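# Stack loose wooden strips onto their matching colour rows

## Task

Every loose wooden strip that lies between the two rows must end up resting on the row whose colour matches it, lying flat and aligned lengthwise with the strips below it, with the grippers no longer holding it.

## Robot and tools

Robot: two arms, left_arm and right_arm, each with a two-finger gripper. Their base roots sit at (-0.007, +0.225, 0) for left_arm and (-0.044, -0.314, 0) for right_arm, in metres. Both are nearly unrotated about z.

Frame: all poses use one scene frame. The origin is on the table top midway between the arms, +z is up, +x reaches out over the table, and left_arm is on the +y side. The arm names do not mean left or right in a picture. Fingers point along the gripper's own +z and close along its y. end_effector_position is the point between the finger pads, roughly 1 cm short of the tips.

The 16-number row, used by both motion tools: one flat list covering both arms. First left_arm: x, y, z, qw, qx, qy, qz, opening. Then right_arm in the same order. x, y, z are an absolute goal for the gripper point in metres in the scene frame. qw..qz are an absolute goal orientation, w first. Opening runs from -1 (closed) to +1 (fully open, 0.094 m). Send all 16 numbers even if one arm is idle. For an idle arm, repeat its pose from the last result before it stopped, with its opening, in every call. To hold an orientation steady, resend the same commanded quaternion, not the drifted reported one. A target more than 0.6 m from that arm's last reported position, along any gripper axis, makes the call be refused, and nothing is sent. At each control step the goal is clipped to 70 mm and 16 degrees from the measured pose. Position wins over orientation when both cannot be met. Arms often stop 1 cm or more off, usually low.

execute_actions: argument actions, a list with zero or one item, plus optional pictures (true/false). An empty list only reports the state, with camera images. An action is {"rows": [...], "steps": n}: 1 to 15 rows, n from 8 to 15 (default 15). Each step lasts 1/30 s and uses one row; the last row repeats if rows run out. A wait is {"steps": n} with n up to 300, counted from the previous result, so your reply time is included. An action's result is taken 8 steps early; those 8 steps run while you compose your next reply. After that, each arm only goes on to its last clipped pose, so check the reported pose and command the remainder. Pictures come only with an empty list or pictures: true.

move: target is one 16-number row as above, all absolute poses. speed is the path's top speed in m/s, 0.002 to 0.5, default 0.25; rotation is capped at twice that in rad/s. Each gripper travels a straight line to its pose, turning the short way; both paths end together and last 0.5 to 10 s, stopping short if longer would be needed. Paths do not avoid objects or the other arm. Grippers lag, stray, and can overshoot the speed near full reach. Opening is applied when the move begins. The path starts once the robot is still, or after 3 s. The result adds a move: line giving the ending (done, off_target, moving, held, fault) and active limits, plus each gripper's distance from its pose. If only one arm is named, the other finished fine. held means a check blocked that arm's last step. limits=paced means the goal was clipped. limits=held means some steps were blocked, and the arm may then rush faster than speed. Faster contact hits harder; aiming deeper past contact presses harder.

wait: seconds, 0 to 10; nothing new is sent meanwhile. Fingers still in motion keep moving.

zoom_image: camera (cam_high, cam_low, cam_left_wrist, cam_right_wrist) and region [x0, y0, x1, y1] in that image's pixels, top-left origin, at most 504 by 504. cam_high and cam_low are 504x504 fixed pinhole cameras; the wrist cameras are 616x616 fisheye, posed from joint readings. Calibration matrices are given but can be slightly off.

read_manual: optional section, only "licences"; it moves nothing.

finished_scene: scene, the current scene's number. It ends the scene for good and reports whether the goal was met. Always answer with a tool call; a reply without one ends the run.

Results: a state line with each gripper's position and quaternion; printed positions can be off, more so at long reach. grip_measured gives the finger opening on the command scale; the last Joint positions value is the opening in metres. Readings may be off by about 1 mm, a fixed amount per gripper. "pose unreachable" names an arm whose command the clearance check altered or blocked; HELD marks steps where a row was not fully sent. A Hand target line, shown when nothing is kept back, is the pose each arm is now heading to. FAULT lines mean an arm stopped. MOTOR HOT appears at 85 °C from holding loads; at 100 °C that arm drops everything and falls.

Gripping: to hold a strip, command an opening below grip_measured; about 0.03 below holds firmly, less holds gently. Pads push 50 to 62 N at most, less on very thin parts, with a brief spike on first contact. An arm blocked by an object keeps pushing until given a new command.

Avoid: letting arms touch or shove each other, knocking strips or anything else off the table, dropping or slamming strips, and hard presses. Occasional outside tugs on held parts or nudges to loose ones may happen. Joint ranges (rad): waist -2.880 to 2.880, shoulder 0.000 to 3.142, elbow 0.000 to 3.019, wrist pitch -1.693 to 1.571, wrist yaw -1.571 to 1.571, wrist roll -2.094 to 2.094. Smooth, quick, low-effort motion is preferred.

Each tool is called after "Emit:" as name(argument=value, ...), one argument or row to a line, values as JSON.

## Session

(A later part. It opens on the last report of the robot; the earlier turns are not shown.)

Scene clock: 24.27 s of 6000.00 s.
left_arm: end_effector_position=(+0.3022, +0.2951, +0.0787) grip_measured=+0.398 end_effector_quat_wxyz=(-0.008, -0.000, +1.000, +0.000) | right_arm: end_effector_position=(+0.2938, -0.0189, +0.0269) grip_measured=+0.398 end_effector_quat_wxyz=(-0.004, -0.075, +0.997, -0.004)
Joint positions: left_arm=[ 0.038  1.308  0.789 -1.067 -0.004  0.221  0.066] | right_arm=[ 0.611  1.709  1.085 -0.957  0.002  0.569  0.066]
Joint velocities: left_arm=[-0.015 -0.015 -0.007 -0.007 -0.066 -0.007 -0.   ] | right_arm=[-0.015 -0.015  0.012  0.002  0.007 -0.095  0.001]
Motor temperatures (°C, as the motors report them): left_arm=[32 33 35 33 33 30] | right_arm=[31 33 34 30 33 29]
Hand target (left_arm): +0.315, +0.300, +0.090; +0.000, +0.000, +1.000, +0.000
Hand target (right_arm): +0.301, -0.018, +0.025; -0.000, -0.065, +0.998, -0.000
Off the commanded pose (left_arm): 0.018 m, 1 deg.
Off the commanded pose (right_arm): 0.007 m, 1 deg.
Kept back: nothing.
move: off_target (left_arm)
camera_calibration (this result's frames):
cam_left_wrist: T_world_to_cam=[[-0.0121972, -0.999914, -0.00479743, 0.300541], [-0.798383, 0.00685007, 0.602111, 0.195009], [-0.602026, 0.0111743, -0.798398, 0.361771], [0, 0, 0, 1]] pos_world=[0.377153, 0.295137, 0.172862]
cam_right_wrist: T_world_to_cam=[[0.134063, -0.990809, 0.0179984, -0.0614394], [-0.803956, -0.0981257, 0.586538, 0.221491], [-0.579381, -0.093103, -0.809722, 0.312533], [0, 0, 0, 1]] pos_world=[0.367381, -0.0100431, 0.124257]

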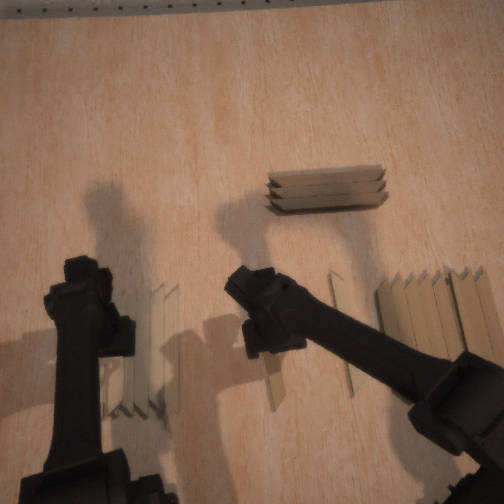

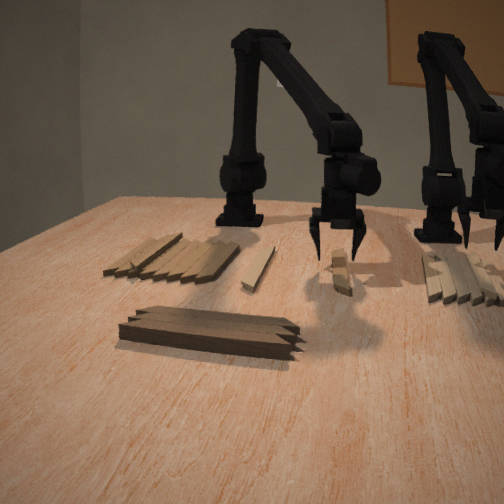

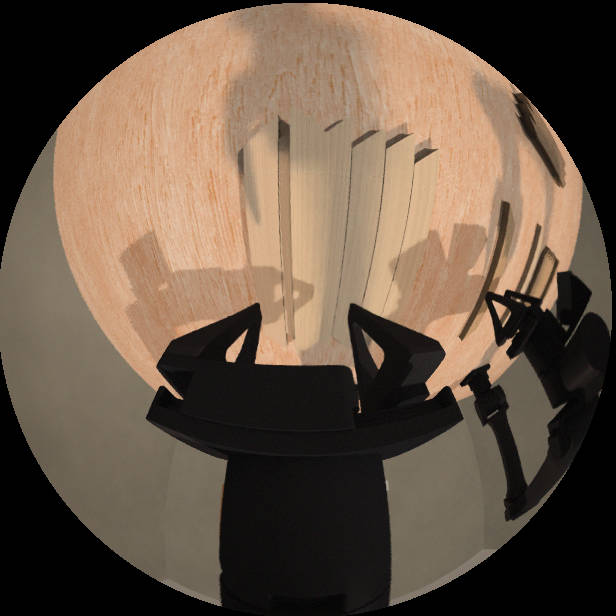

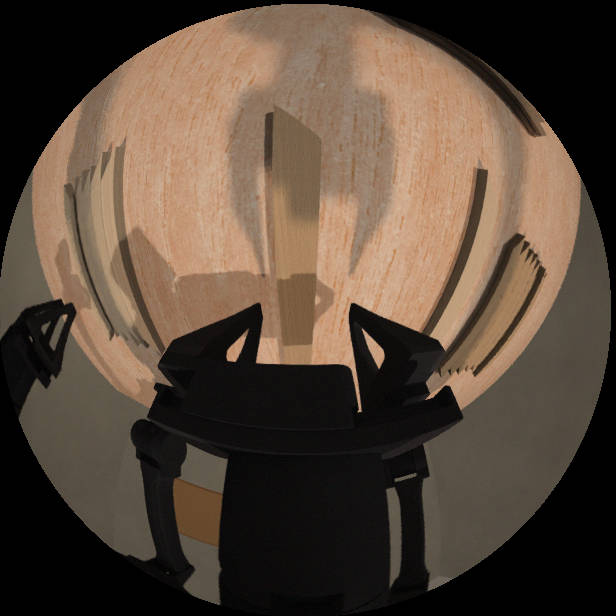

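Emit:
move(
  target=[0.316,0.3,0.09,0,0,1,0,0.4,0.303,-0.011,0.003,0,-0.065,1,0,0.4],
  speed=0.05,
)

Emit:
move(
  target=[0.316,0.3,0.09,0,0,1,0,0.4,0.303,-0.011,0.003,0,-0.065,1,0,-0.5],
)

Emit:
move(
  target=[0.316,0.3,0.09,0,0,1,0,0.4,0.306,-0.02,0.07,0,-0.065,1,0,-0.5],
)

Emit:
move(
  target=[0.32,0.0,0.09,0,-0.03,1,0,0.4,0.308,-0.322,0.06,0,-0.005,1,0,-0.5],
  speed=0.3,
)

Emit:
move(
  target=[0.32,0.0,0.09,0,-0.03,1,0,0.4,0.308,-0.322,0.03,0,-0.005,1,0,-0.5],
  speed=0.06,
)

Scene clock: 26.60 s of 6000.00 s.
left_arm: end_effector_position=(+0.3022, +0.2951, +0.0787) grip_measured=+0.398 end_effector_quat_wxyz=(-0.008, -0.000, +1.000, +0.000) | right_arm: end_effector_position=(+0.2993, -0.0141, +0.0066) grip_measured=+0.398 end_effector_quat_wxyz=(-0.002, -0.071, +0.997, -0.003)
Joint positions: left_arm=[ 0.038  1.308  0.789 -1.067 -0.004  0.221  0.066] | right_arm=[ 0.611  1.756  1.085 -0.906  0.002  0.577  0.066]
Joint velocities: left_arm=[-0.024 -0.015  0.007  0.012 -0.007  0.007  0.   ] | right_arm=[-0.015 -0.005 -0.012 -0.007  0.051 -0.037  0.001]
Motor temperatures (°C, as the motors report them): left_arm=[32 33 35 33 33 30] | right_arm=[31 34 34 30 33 29]
Hand target (left_arm): +0.315, +0.300, +0.090; +0.000, +0.000, +1.000, +0.000
Hand target (right_arm): +0.303, -0.011, +0.003; +0.000, -0.065, +0.998, +0.000
Off the commanded pose (left_arm): 0.018 m, 1 deg.
Off the commanded pose (right_arm): 0.006 m, 1 deg.
Kept back: nothing.
move: off_target (left_arm)
camera_calibration (this result's frames):
cam_left_wrist: T_world_to_cam=[[-0.0121972, -0.999914, -0.00479743, 0.300541], [-0.798383, 0.00685007, 0.602111, 0.195009], [-0.602026, 0.0111743, -0.798398, 0.361771], [0, 0, 0, 1]] pos_world=[0.377153, 0.295137, 0.172862]
cam_right_wrist: T_world_to_cam=[[0.12682, -0.991805, 0.0155049, -0.0548651], [-0.806699, -0.0940298, 0.583433, 0.239209], [-0.577194, -0.0864985, -0.812013, 0.299182], [0, 0, 0, 1]] pos_world=[0.372614, -0.00604379, 0.104228]

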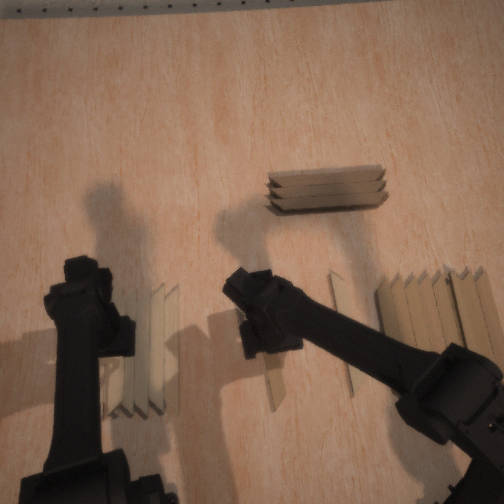

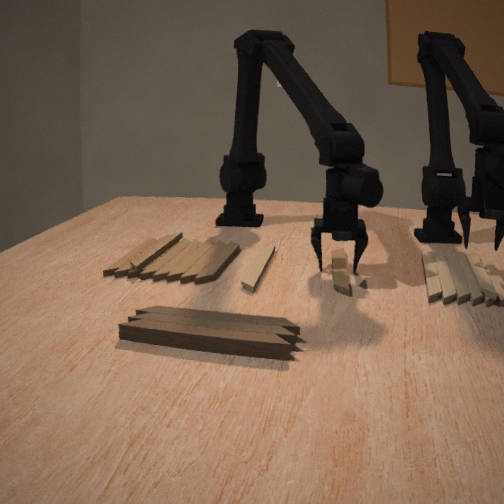

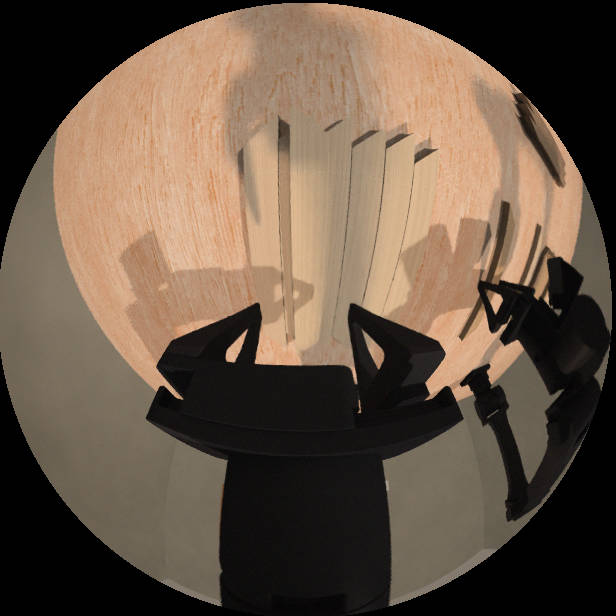

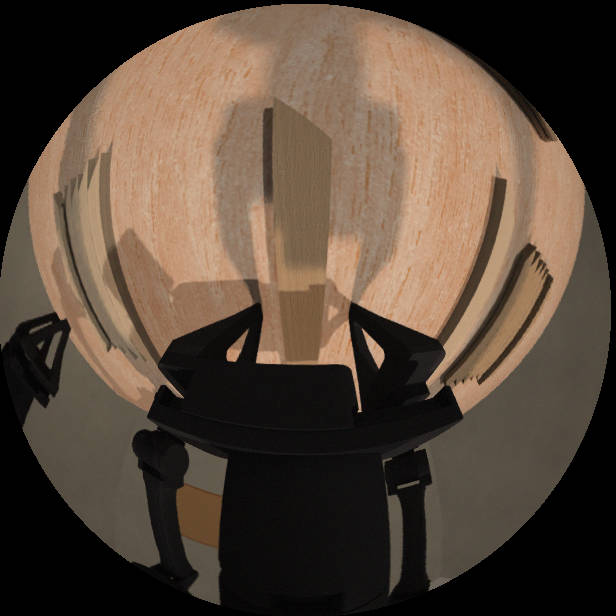

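Scene clock: 27.30 s of 6000.00 s.
left_arm: end_effector_position=(+0.3022, +0.2951, +0.0787) grip_measured=+0.398 end_effector_quat_wxyz=(-0.008, -0.000, +1.000, +0.000) | right_arm: end_effector_position=(+0.2993, -0.0141, +0.0066) grip_measured=-0.450 end_effector_quat_wxyz=(-0.002, -0.071, +0.997, -0.003)
Joint positions: left_arm=[ 0.038  1.308  0.789 -1.067 -0.004  0.221  0.066] | right_arm=[ 0.611  1.756  1.085 -0.906  0.002  0.577  0.026]
Joint velocities: left_arm=[-0.005  0.005 -0.022 -0.002  0.051 -0.007 -0.002] | right_arm=[-0.005 -0.005 -0.017  0.012  0.051 -0.007 -0.001]
Motor temperatures (°C, as the motors report them): left_arm=[32 33 35 33 33 30] | right_arm=[31 34 34 30 33 29]
Hand target (left_arm): +0.315, +0.300, +0.090; +0.000, +0.000, +1.000, +0.000
Hand target (right_arm): +0.303, -0.011, +0.003; -0.000, -0.065, +0.998, +0.000
Off the commanded pose (left_arm): 0.018 m, 1 deg.
Off the commanded pose (right_arm): 0.006 m, 1 deg.
Kept back: nothing.
move: off_target (left_arm)
camera_calibration (this result's frames):
cam_left_wrist: T_world_to_cam=[[-0.0121972, -0.999914, -0.00479743, 0.300541], [-0.798383, 0.00685007, 0.602111, 0.195009], [-0.602026, 0.0111743, -0.798398, 0.361771], [0, 0, 0, 1]] pos_world=[0.377153, 0.295137, 0.172862]
cam_right_wrist: T_world_to_cam=[[0.126441, -0.991853, 0.0155065, -0.0547525], [-0.806737, -0.0937213, 0.583432, 0.239225], [-0.577225, -0.0862794, -0.812014, 0.299195], [0, 0, 0, 1]] pos_world=[0.372617, -0.00607162, 0.104228]

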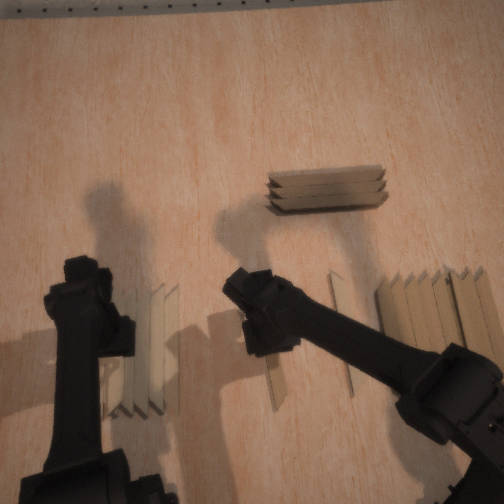

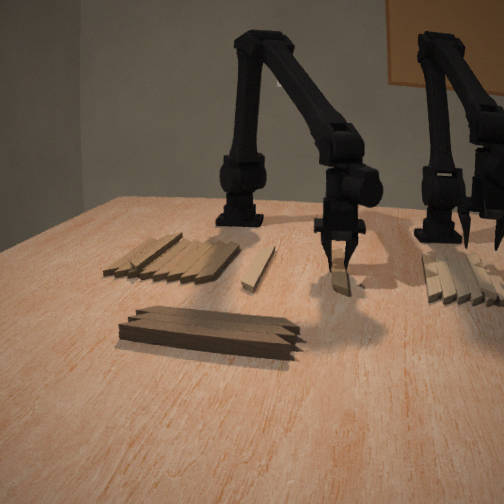

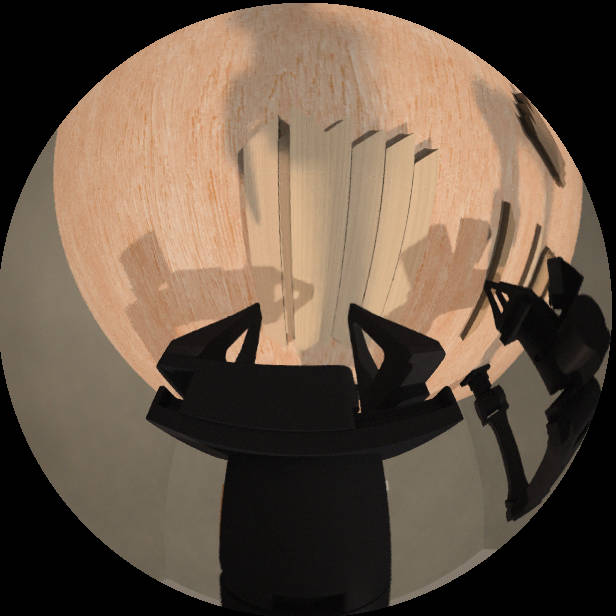

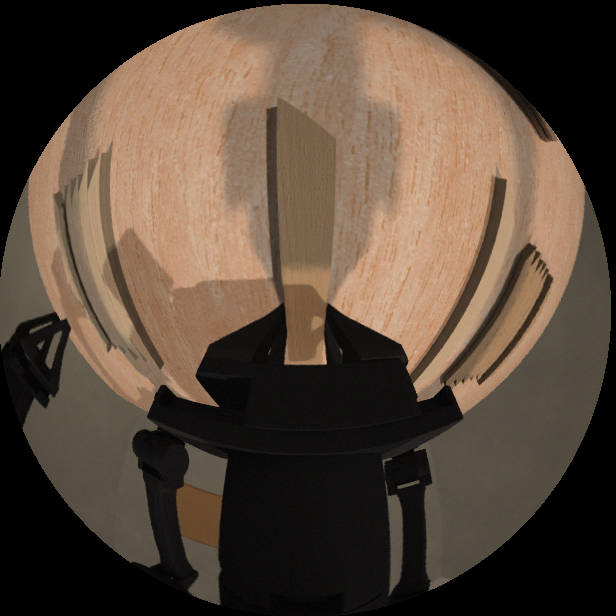

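Scene clock: 28.17 s of 6000.00 s.
left_arm: end_effector_position=(+0.3022, +0.2951, +0.0787) grip_measured=+0.398 end_effector_quat_wxyz=(-0.008, -0.000, +1.000, +0.000) | right_arm: end_effector_position=(+0.2908, -0.0256, +0.0582) grip_measured=-0.450 end_effector_quat_wxyz=(-0.009, -0.067, +0.998, -0.008)
Joint positions: left_arm=[ 0.038  1.308  0.789 -1.067 -0.004  0.221  0.066] | right_arm=[ 0.604  1.655  1.11  -1.051  0.002  0.577  0.026]
Joint velocities: left_arm=[ 0.005 -0.005 -0.027 -0.002 -0.037 -0.081  0.   ] | right_arm=[-0.005 -0.015 -0.002  0.002  0.037  0.051 -0.   ]
Motor temperatures (°C, as the motors report them): left_arm=[32 33 35 33 33 30] | right_arm=[31 34 34 30 33 29]
Hand target (left_arm): +0.315, +0.300, +0.090; +0.000, +0.000, +1.000, +0.000
Hand target (right_arm): +0.306, -0.020, +0.070; +0.000, -0.065, +0.998, -0.000
Off the commanded pose (left_arm): 0.018 m, 1 deg.
Off the commanded pose (right_arm): 0.020 m, 1 deg.
Kept back: nothing.
move: off_target (left_arm, right_arm)
camera_calibration (this result's frames):
cam_left_wrist: T_world_to_cam=[[-0.0121972, -0.999914, -0.00479743, 0.300541], [-0.798383, 0.00685007, 0.602111, 0.195009], [-0.602026, 0.0111743, -0.798398, 0.361771], [0, 0, 0, 1]] pos_world=[0.377153, 0.295137, 0.172862]
cam_right_wrist: T_world_to_cam=[[0.119921, -0.992445, 0.02593, -0.0646308], [-0.799015, -0.0809805, 0.595833, 0.198492], [-0.589231, -0.0921713, -0.80269, 0.337931], [0, 0, 0, 1]] pos_world=[0.365468, -0.016921, 0.154661]

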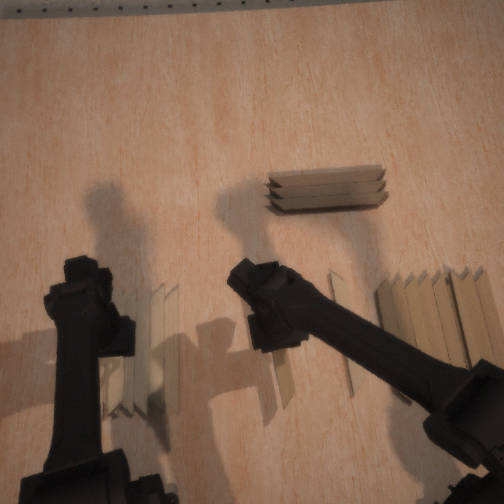

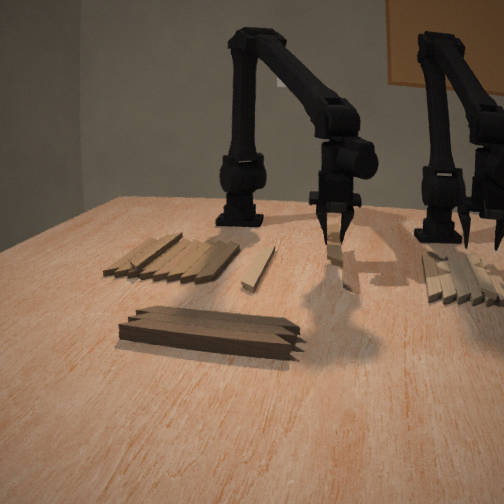

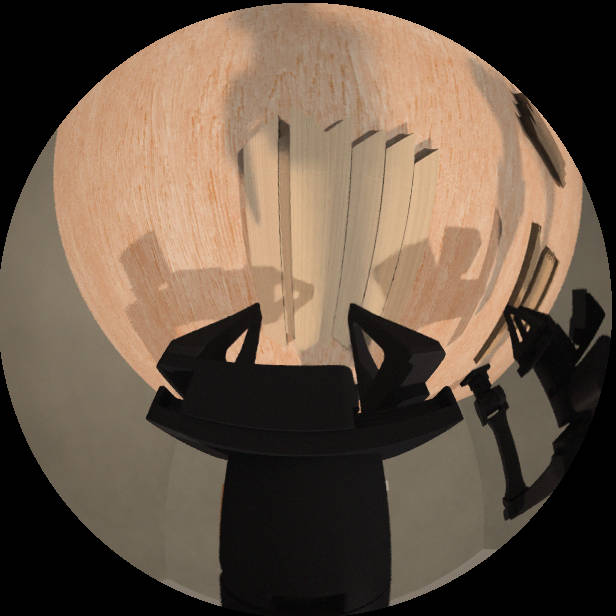

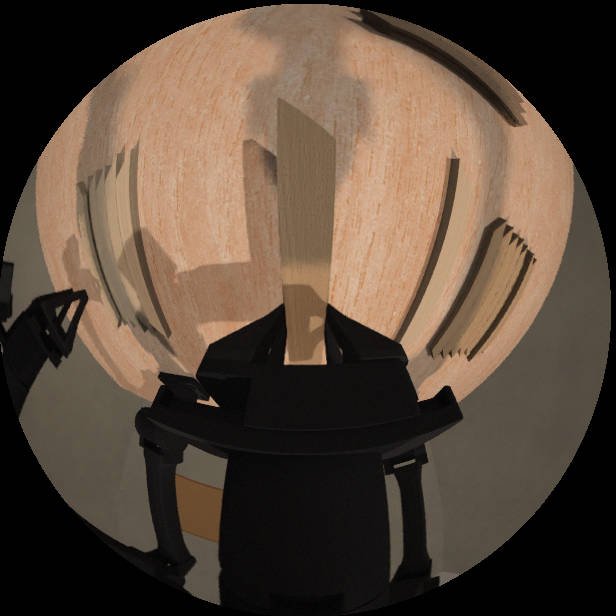

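Scene clock: 29.83 s of 6000.00 s.
left_arm: end_effector_position=(+0.3101, -0.0031, +0.0821) grip_measured=+0.398 end_effector_quat_wxyz=(-0.009, -0.021, +1.000, -0.009) | right_arm: end_effector_position=(+0.3071, -0.3247, +0.0611) grip_measured=-0.450 end_effector_quat_wxyz=(-0.010, +0.004, +1.000, -0.003)
Joint positions: left_arm=[-0.795  1.487  0.98  -1.067  0.026 -0.652  0.066] | right_arm=[-0.136  1.431  0.855 -1.015  0.006 -0.02   0.026]
Joint velocities: left_arm=[-0.015 -0.005 -0.007 -0.012  0.037 -0.022  0.001] | right_arm=[-0.005 -0.005  0.002 -0.012 -0.022  0.007 -0.001]
Motor temperatures (°C, as the motors report them): left_arm=[32 33 35 33 33 30] | right_arm=[31 34 34 30 33 29]
Hand target (left_arm): +0.322, -0.007, +0.090; -0.005, -0.030, +0.999, -0.010
Hand target (right_arm): +0.308, -0.323, +0.061; -0.004, -0.005, +1.000, -0.001
Off the commanded pose (left_arm): 0.013 m, 2 deg.
Off the commanded pose (right_arm): 0.003 m, 2 deg.
Kept back: nothing.
move: off_target (left_arm)
camera_calibration (this result's frames):
cam_left_wrist: T_world_to_cam=[[0.0280864, -0.999516, 0.0133908, -0.0114636], [-0.796427, -0.0142801, 0.604566, 0.200427], [-0.604082, -0.0276449, -0.796443, 0.372919], [0, 0, 0, 1]] pos_world=[0.385221, 0.00171339, 0.175991]
cam_right_wrist: T_world_to_cam=[[-0.0224818, -0.999626, 0.0155505, -0.321378], [-0.802187, 0.0273198, 0.596447, 0.221704], [-0.596649, 0.000934785, -0.802502, 0.354906], [0, 0, 0, 1]] pos_world=[0.382377, -0.327647, 0.157576]

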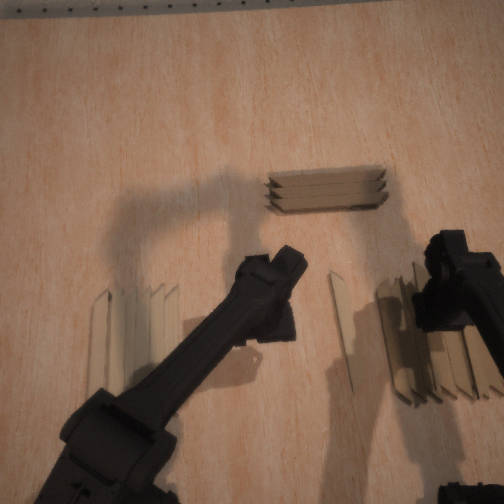

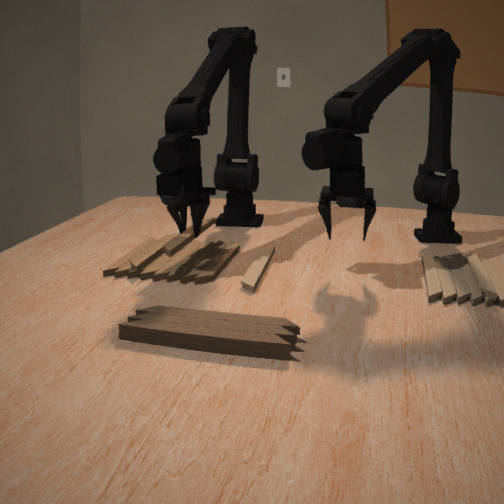

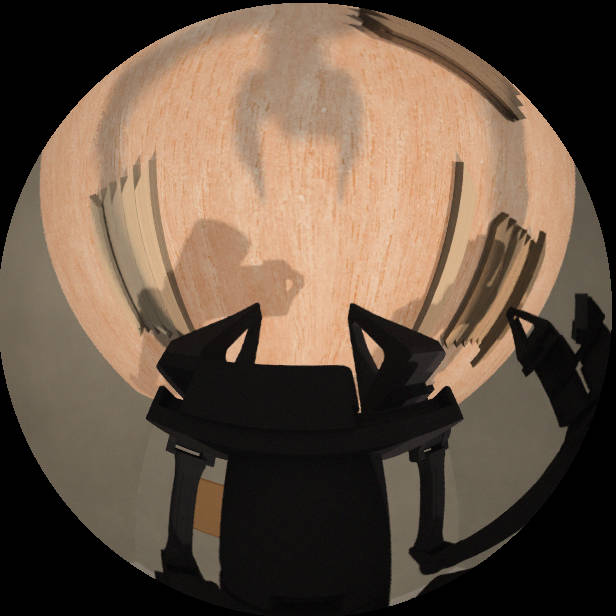

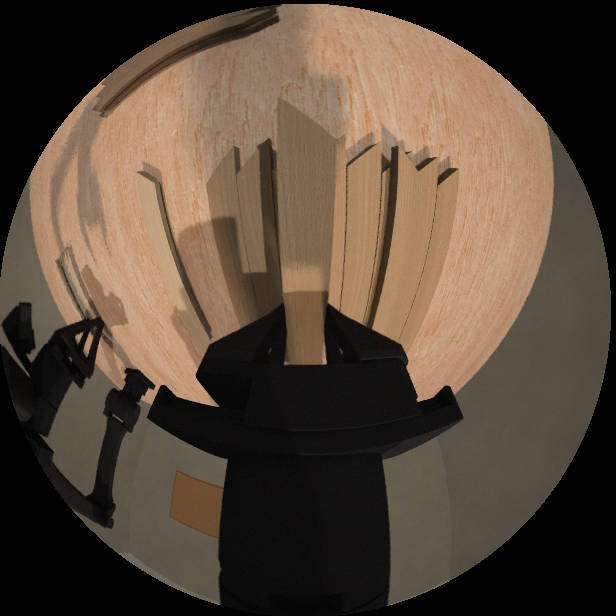

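Scene clock: 30.70 s of 6000.00 s.
left_arm: end_effector_position=(+0.3126, +0.0005, +0.0821) grip_measured=+0.398 end_effector_quat_wxyz=(-0.003, -0.021, +1.000, -0.000) | right_arm: end_effector_position=(+0.3088, -0.3246, +0.0351) grip_measured=-0.450 end_effector_quat_wxyz=(+0.001, +0.003, +1.000, -0.002)
Joint positions: left_arm=[-0.794  1.487  0.98  -1.067  0.004 -0.652  0.066] | right_arm=[-0.136  1.468  0.811 -0.912  0.005 -0.021  0.026]
Joint velocities: left_arm=[-0.005 -0.015  0.007 -0.007 -0.007 -0.007 -0.   ] | right_arm=[-0.005  0.005  0.007 -0.002 -0.051 -0.007 -0.   ]
Motor temperatures (°C, as the motors report them): left_arm=[32 33 35 33 33 30] | right_arm=[31 34 34 30 33 29]
Hand target (left_arm): +0.320, +0.000, +0.090; +0.000, -0.030, +1.000, +0.000
Hand target (right_arm): +0.307, -0.322, +0.030; -0.000, -0.005, +1.000, -0.000
Off the commanded pose (left_arm): 0.011 m, 1 deg.
Off the commanded pose (right_arm): 0.006 m, 1 deg.
Kept back: nothing.
move: off_target (left_arm)
camera_calibration (this result's frames):
cam_left_wrist: T_world_to_cam=[[0.029463, -0.999556, -0.00436327, -0.00690714], [-0.804001, -0.026292, 0.594046, 0.205761], [-0.593897, -0.0139943, -0.804419, 0.371963], [0, 0, 0, 1]] pos_world=[0.386544, 0.00371115, 0.176953]
cam_right_wrist: T_world_to_cam=[[-0.0213004, -0.999662, 0.0148983, -0.321204], [-0.81523, 0.025993, 0.578554, 0.242789], [-0.578745, 0.000177884, -0.815508, 0.329675], [0, 0, 0, 1]] pos_world=[0.381885, -0.327465, 0.133172]

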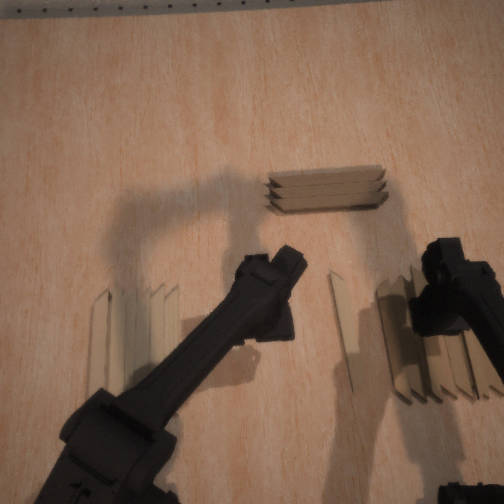

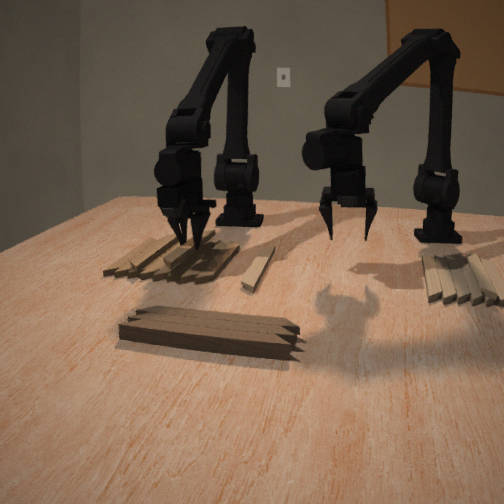

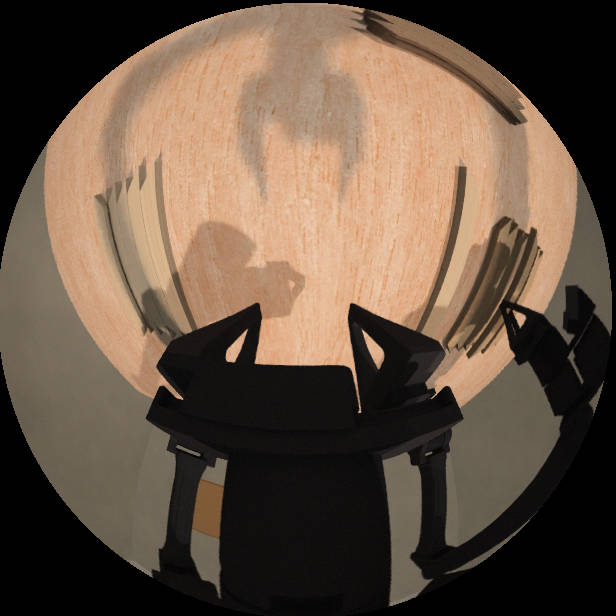

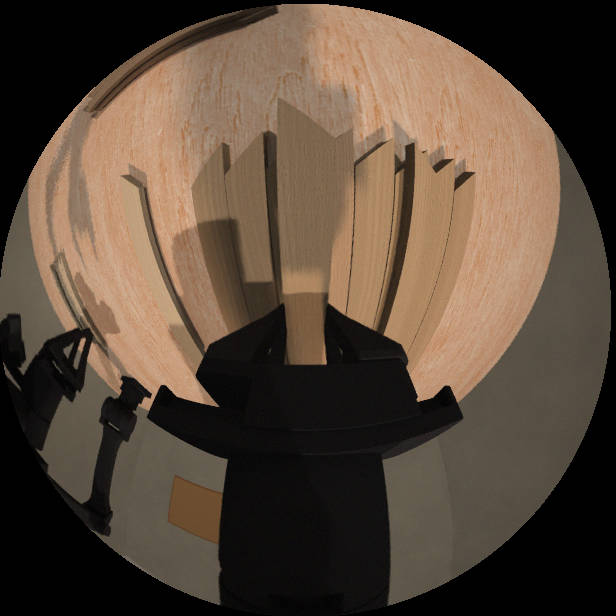

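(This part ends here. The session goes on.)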